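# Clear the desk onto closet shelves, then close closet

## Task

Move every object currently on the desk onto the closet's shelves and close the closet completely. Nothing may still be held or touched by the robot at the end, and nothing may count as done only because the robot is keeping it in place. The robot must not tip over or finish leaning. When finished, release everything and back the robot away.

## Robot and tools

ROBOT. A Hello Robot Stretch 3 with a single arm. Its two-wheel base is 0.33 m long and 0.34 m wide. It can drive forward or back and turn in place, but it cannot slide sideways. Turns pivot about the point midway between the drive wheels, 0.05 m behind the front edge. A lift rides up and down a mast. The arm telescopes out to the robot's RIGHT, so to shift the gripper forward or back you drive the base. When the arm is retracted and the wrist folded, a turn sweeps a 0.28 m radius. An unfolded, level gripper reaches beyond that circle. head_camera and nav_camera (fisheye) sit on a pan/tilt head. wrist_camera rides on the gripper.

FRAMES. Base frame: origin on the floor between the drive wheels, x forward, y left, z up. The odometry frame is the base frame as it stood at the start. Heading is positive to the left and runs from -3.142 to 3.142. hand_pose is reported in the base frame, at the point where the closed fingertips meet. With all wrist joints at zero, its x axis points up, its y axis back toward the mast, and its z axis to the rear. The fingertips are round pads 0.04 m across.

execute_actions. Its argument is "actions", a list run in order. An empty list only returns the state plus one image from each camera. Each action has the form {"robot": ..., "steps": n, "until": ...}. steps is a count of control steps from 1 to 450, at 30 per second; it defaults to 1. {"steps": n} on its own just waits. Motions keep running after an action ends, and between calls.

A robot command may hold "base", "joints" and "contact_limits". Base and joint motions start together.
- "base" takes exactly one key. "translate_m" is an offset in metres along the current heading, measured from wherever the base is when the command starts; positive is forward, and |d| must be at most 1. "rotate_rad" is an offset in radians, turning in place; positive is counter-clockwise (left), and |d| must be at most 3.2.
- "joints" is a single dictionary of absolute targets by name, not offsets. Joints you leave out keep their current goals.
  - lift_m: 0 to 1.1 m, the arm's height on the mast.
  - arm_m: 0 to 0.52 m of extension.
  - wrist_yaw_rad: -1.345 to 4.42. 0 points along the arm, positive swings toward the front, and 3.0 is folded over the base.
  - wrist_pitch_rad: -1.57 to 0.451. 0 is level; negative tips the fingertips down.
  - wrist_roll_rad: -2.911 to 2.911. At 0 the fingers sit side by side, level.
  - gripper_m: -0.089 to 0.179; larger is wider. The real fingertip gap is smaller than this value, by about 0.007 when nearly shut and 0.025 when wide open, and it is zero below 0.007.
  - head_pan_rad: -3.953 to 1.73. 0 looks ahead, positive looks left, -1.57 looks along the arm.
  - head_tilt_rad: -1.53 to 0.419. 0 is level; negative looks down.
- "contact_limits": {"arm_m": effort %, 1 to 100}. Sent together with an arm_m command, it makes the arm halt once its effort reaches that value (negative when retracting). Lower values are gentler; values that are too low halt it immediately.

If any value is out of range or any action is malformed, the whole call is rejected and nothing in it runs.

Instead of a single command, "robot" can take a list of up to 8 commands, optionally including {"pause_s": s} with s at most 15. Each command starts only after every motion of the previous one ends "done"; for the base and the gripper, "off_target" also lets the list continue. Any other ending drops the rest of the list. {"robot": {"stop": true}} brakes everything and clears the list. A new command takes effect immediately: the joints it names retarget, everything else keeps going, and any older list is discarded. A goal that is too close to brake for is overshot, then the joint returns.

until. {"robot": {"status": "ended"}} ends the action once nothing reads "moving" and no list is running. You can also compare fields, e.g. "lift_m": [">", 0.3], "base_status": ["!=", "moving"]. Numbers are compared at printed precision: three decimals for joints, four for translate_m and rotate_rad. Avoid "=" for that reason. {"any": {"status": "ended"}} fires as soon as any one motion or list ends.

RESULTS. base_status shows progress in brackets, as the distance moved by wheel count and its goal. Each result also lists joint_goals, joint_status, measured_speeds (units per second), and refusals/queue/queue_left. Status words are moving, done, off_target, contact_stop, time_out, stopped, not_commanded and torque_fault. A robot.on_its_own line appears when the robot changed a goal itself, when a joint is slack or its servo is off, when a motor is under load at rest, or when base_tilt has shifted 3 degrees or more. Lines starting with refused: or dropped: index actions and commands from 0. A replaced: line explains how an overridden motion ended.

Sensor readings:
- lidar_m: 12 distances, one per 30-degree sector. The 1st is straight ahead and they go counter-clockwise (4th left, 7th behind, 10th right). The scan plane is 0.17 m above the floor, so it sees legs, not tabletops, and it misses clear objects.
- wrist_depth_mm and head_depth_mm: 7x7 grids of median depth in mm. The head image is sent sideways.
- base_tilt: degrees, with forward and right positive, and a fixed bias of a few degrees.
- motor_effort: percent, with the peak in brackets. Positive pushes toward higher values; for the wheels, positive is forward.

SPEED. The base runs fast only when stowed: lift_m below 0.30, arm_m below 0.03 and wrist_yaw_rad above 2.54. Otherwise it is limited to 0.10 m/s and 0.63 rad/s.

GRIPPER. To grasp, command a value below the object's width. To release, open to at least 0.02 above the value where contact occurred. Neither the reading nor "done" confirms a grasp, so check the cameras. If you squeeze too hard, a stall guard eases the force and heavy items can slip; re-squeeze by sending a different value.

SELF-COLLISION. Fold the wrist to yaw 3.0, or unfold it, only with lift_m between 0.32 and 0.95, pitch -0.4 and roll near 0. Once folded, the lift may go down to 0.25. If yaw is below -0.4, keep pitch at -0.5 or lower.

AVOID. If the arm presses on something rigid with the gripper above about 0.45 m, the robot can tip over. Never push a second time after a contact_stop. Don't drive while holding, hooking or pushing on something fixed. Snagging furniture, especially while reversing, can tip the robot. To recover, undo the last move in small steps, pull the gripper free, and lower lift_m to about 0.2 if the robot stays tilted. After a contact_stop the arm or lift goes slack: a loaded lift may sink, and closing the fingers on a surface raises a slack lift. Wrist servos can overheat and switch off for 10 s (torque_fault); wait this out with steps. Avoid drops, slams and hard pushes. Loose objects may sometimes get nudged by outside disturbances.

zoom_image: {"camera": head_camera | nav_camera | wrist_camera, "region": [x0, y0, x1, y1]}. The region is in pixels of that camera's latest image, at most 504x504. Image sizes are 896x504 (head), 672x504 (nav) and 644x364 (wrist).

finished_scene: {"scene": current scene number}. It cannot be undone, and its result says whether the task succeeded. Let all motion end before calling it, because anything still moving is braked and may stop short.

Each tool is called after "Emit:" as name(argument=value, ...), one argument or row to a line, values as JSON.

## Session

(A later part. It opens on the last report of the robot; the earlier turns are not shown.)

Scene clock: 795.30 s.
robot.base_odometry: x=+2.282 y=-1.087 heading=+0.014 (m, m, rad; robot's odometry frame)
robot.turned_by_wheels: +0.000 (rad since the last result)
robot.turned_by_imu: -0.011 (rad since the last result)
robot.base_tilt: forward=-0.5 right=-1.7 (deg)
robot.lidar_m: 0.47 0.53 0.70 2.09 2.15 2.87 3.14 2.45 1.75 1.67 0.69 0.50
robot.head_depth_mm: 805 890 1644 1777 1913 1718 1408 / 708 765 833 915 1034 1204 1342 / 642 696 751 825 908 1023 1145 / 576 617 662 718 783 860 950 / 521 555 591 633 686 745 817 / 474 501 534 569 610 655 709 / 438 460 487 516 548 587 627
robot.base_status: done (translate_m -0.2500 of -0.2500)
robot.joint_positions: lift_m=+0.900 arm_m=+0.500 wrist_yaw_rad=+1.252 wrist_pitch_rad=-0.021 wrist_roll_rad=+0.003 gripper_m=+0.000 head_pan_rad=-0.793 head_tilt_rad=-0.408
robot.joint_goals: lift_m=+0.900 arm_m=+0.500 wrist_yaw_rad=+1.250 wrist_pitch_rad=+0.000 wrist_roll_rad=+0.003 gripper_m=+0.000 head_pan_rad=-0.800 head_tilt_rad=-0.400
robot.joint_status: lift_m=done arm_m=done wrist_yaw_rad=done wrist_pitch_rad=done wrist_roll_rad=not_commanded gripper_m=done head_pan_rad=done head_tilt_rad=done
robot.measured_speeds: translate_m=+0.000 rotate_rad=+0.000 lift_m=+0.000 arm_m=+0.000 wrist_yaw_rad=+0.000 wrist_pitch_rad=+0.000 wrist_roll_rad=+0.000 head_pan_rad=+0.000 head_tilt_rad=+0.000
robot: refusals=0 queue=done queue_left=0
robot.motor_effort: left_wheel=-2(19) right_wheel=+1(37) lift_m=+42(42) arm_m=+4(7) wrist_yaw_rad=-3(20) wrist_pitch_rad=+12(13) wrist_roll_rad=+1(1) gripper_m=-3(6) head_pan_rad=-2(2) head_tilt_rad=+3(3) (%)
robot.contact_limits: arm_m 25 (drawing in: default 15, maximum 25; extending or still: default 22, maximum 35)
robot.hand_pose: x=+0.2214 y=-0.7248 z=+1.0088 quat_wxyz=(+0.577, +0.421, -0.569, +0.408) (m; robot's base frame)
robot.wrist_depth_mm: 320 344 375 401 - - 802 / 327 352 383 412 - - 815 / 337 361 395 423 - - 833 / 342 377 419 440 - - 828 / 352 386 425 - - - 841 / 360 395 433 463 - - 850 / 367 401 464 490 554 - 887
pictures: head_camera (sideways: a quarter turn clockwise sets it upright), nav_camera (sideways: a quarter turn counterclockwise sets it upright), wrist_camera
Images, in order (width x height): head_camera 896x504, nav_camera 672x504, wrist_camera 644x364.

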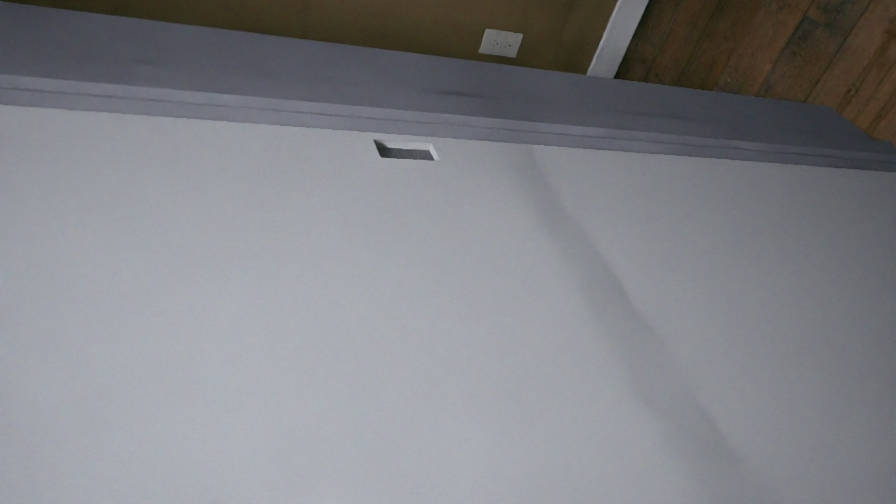

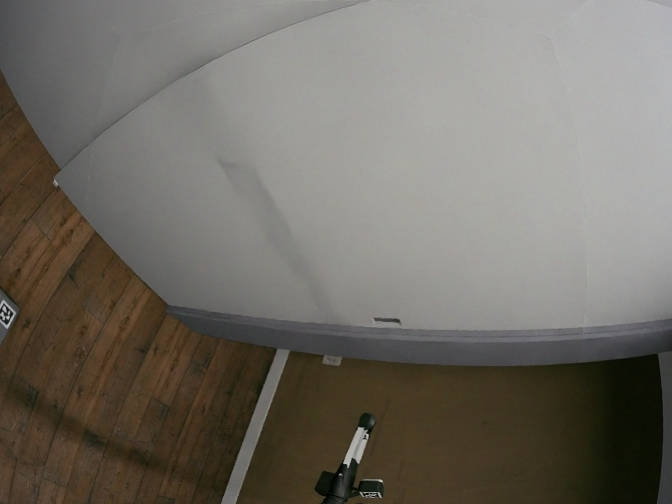

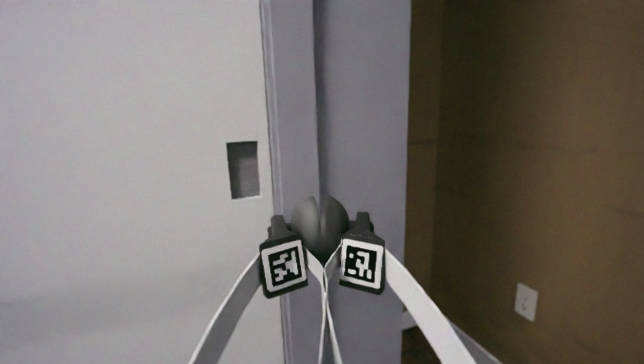

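Emit:
zoom_image(
  camera="wrist_camera",
  region=[200,60,360,200],
)

Emit:
execute_actions(
  actions=[
    {"robot":{"joints":{"arm_m":0,"head_pan_rad":0.5,"head_tilt_rad":-0.3},"base":{"translate_m":-0.2}},"steps":300,"until":{"robot":{"status":"ended"}}},
  ],
)

Region (200, 60, 360, 200) of wrist_camera's 644x364 image, scaled by 3.150; it fills the top 441 rows of this view, and the rest is white.

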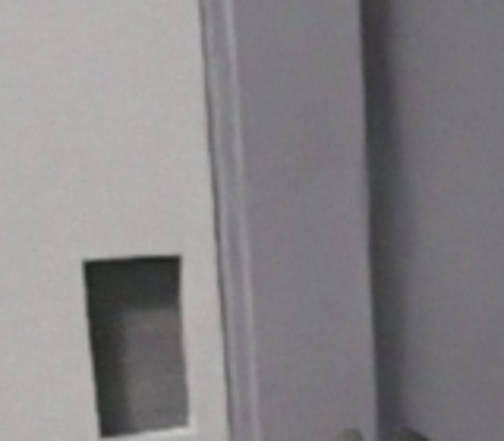

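Scene clock: 802.97 s.
robot.base_odometry: x=+2.082 y=-1.090 heading=+0.014 (m, m, rad; robot's odometry frame)
robot.turned_by_wheels: +0.000 (rad since the last result)
robot.turned_by_imu: +0.000 (rad since the last result)
robot.base_tilt: forward=-0.6 right=-1.7 (deg)
robot.lidar_m: 0.67 0.74 0.96 2.09 2.15 2.87 2.95 2.46 1.76 1.68 0.99 0.71
robot.head_depth_mm: 575 601 633 665 703 748 794 / 598 627 660 698 738 783 840 / 624 655 693 731 774 826 887 / 651 684 726 770 819 876 943 / 680 718 763 813 865 931 1004 / 711 751 802 856 913 995 1082 / 747 794 842 906 972 1039 1112
robot.base_status: done (translate_m -0.2000 of -0.2000)
robot.joint_positions: lift_m=+0.900 arm_m=+0.000 wrist_yaw_rad=+1.252 wrist_pitch_rad=-0.021 wrist_roll_rad=+0.003 gripper_m=+0.000 head_pan_rad=+0.493 head_tilt_rad=-0.309
robot.joint_goals: lift_m=+0.900 arm_m=+0.000 wrist_yaw_rad=+1.250 wrist_pitch_rad=+0.000 wrist_roll_rad=+0.003 gripper_m=+0.000 head_pan_rad=+0.500 head_tilt_rad=-0.300
robot.joint_status: lift_m=done arm_m=done wrist_yaw_rad=done wrist_pitch_rad=done wrist_roll_rad=not_commanded gripper_m=done head_pan_rad=done head_tilt_rad=done
robot.measured_speeds: translate_m=+0.000 rotate_rad=+0.000 lift_m=+0.000 arm_m=+0.000 wrist_yaw_rad=+0.000 wrist_pitch_rad=+0.000 wrist_roll_rad=+0.000 head_pan_rad=+0.000 head_tilt_rad=+0.000
robot: refusals=0 queue=done queue_left=0
robot.motor_effort: left_wheel=-1(5) right_wheel=+1(5) lift_m=+42(42) arm_m=-1(1) wrist_yaw_rad=-2(2) wrist_pitch_rad=+12(12) wrist_roll_rad=+1(1) gripper_m=-3(3) head_pan_rad=+2(28) head_tilt_rad=+4(11) (%)
robot.hand_pose: x=+0.2214 y=-0.2255 z=+1.0088 quat_wxyz=(+0.577, +0.421, -0.569, +0.408) (m; robot's base frame)
robot.wrist_depth_mm: 477 488 543 598 646 703 - / 487 502 553 604 699 763 - / 509 513 565 628 698 779 - / 528 534 585 660 729 828 - / 540 561 580 - 759 886 - / 563 581 622 704 805 877 - / 563 619 671 730 823 - -
pictures: head_camera (sideways: a quarter turn clockwise sets it upright), nav_camera (sideways: a quarter turn counterclockwise sets it upright), wrist_camera
Images, in order (width x height): head_camera 896x504, nav_camera 672x504, wrist_camera 644x364.

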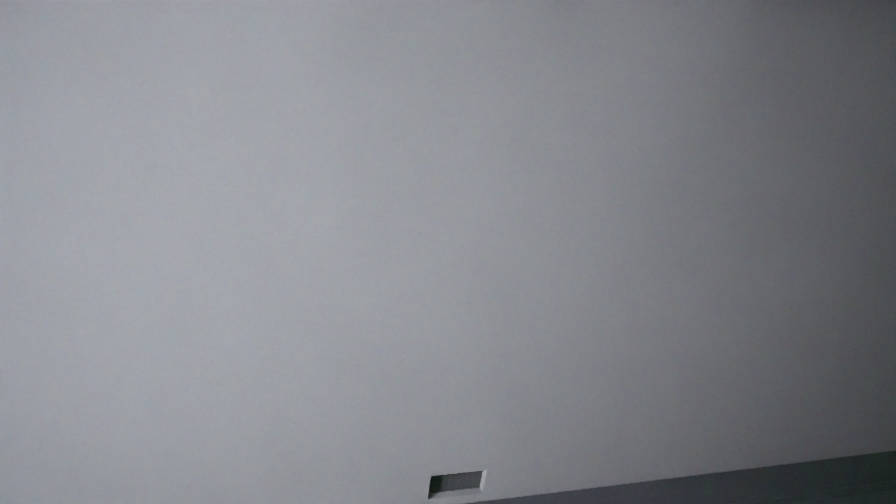

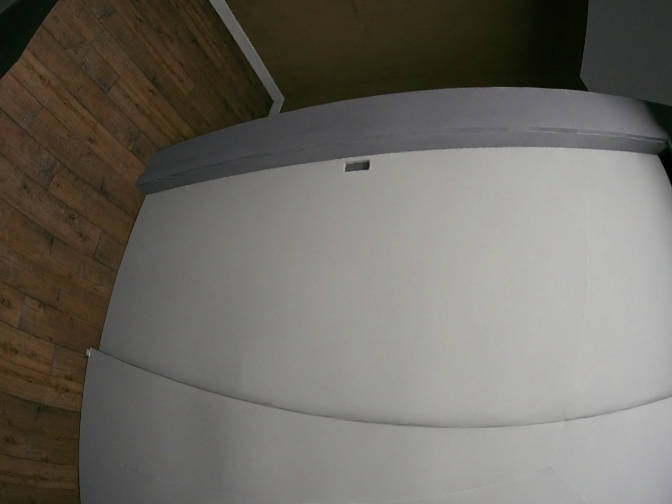

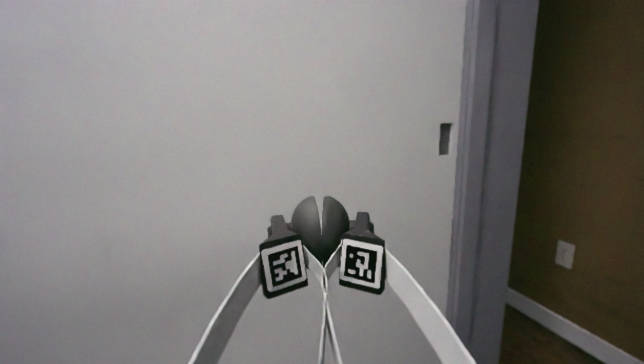

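Both closed.

Emit:
finished_scene(
  scene=1,
)

The scene is finished: the task was done.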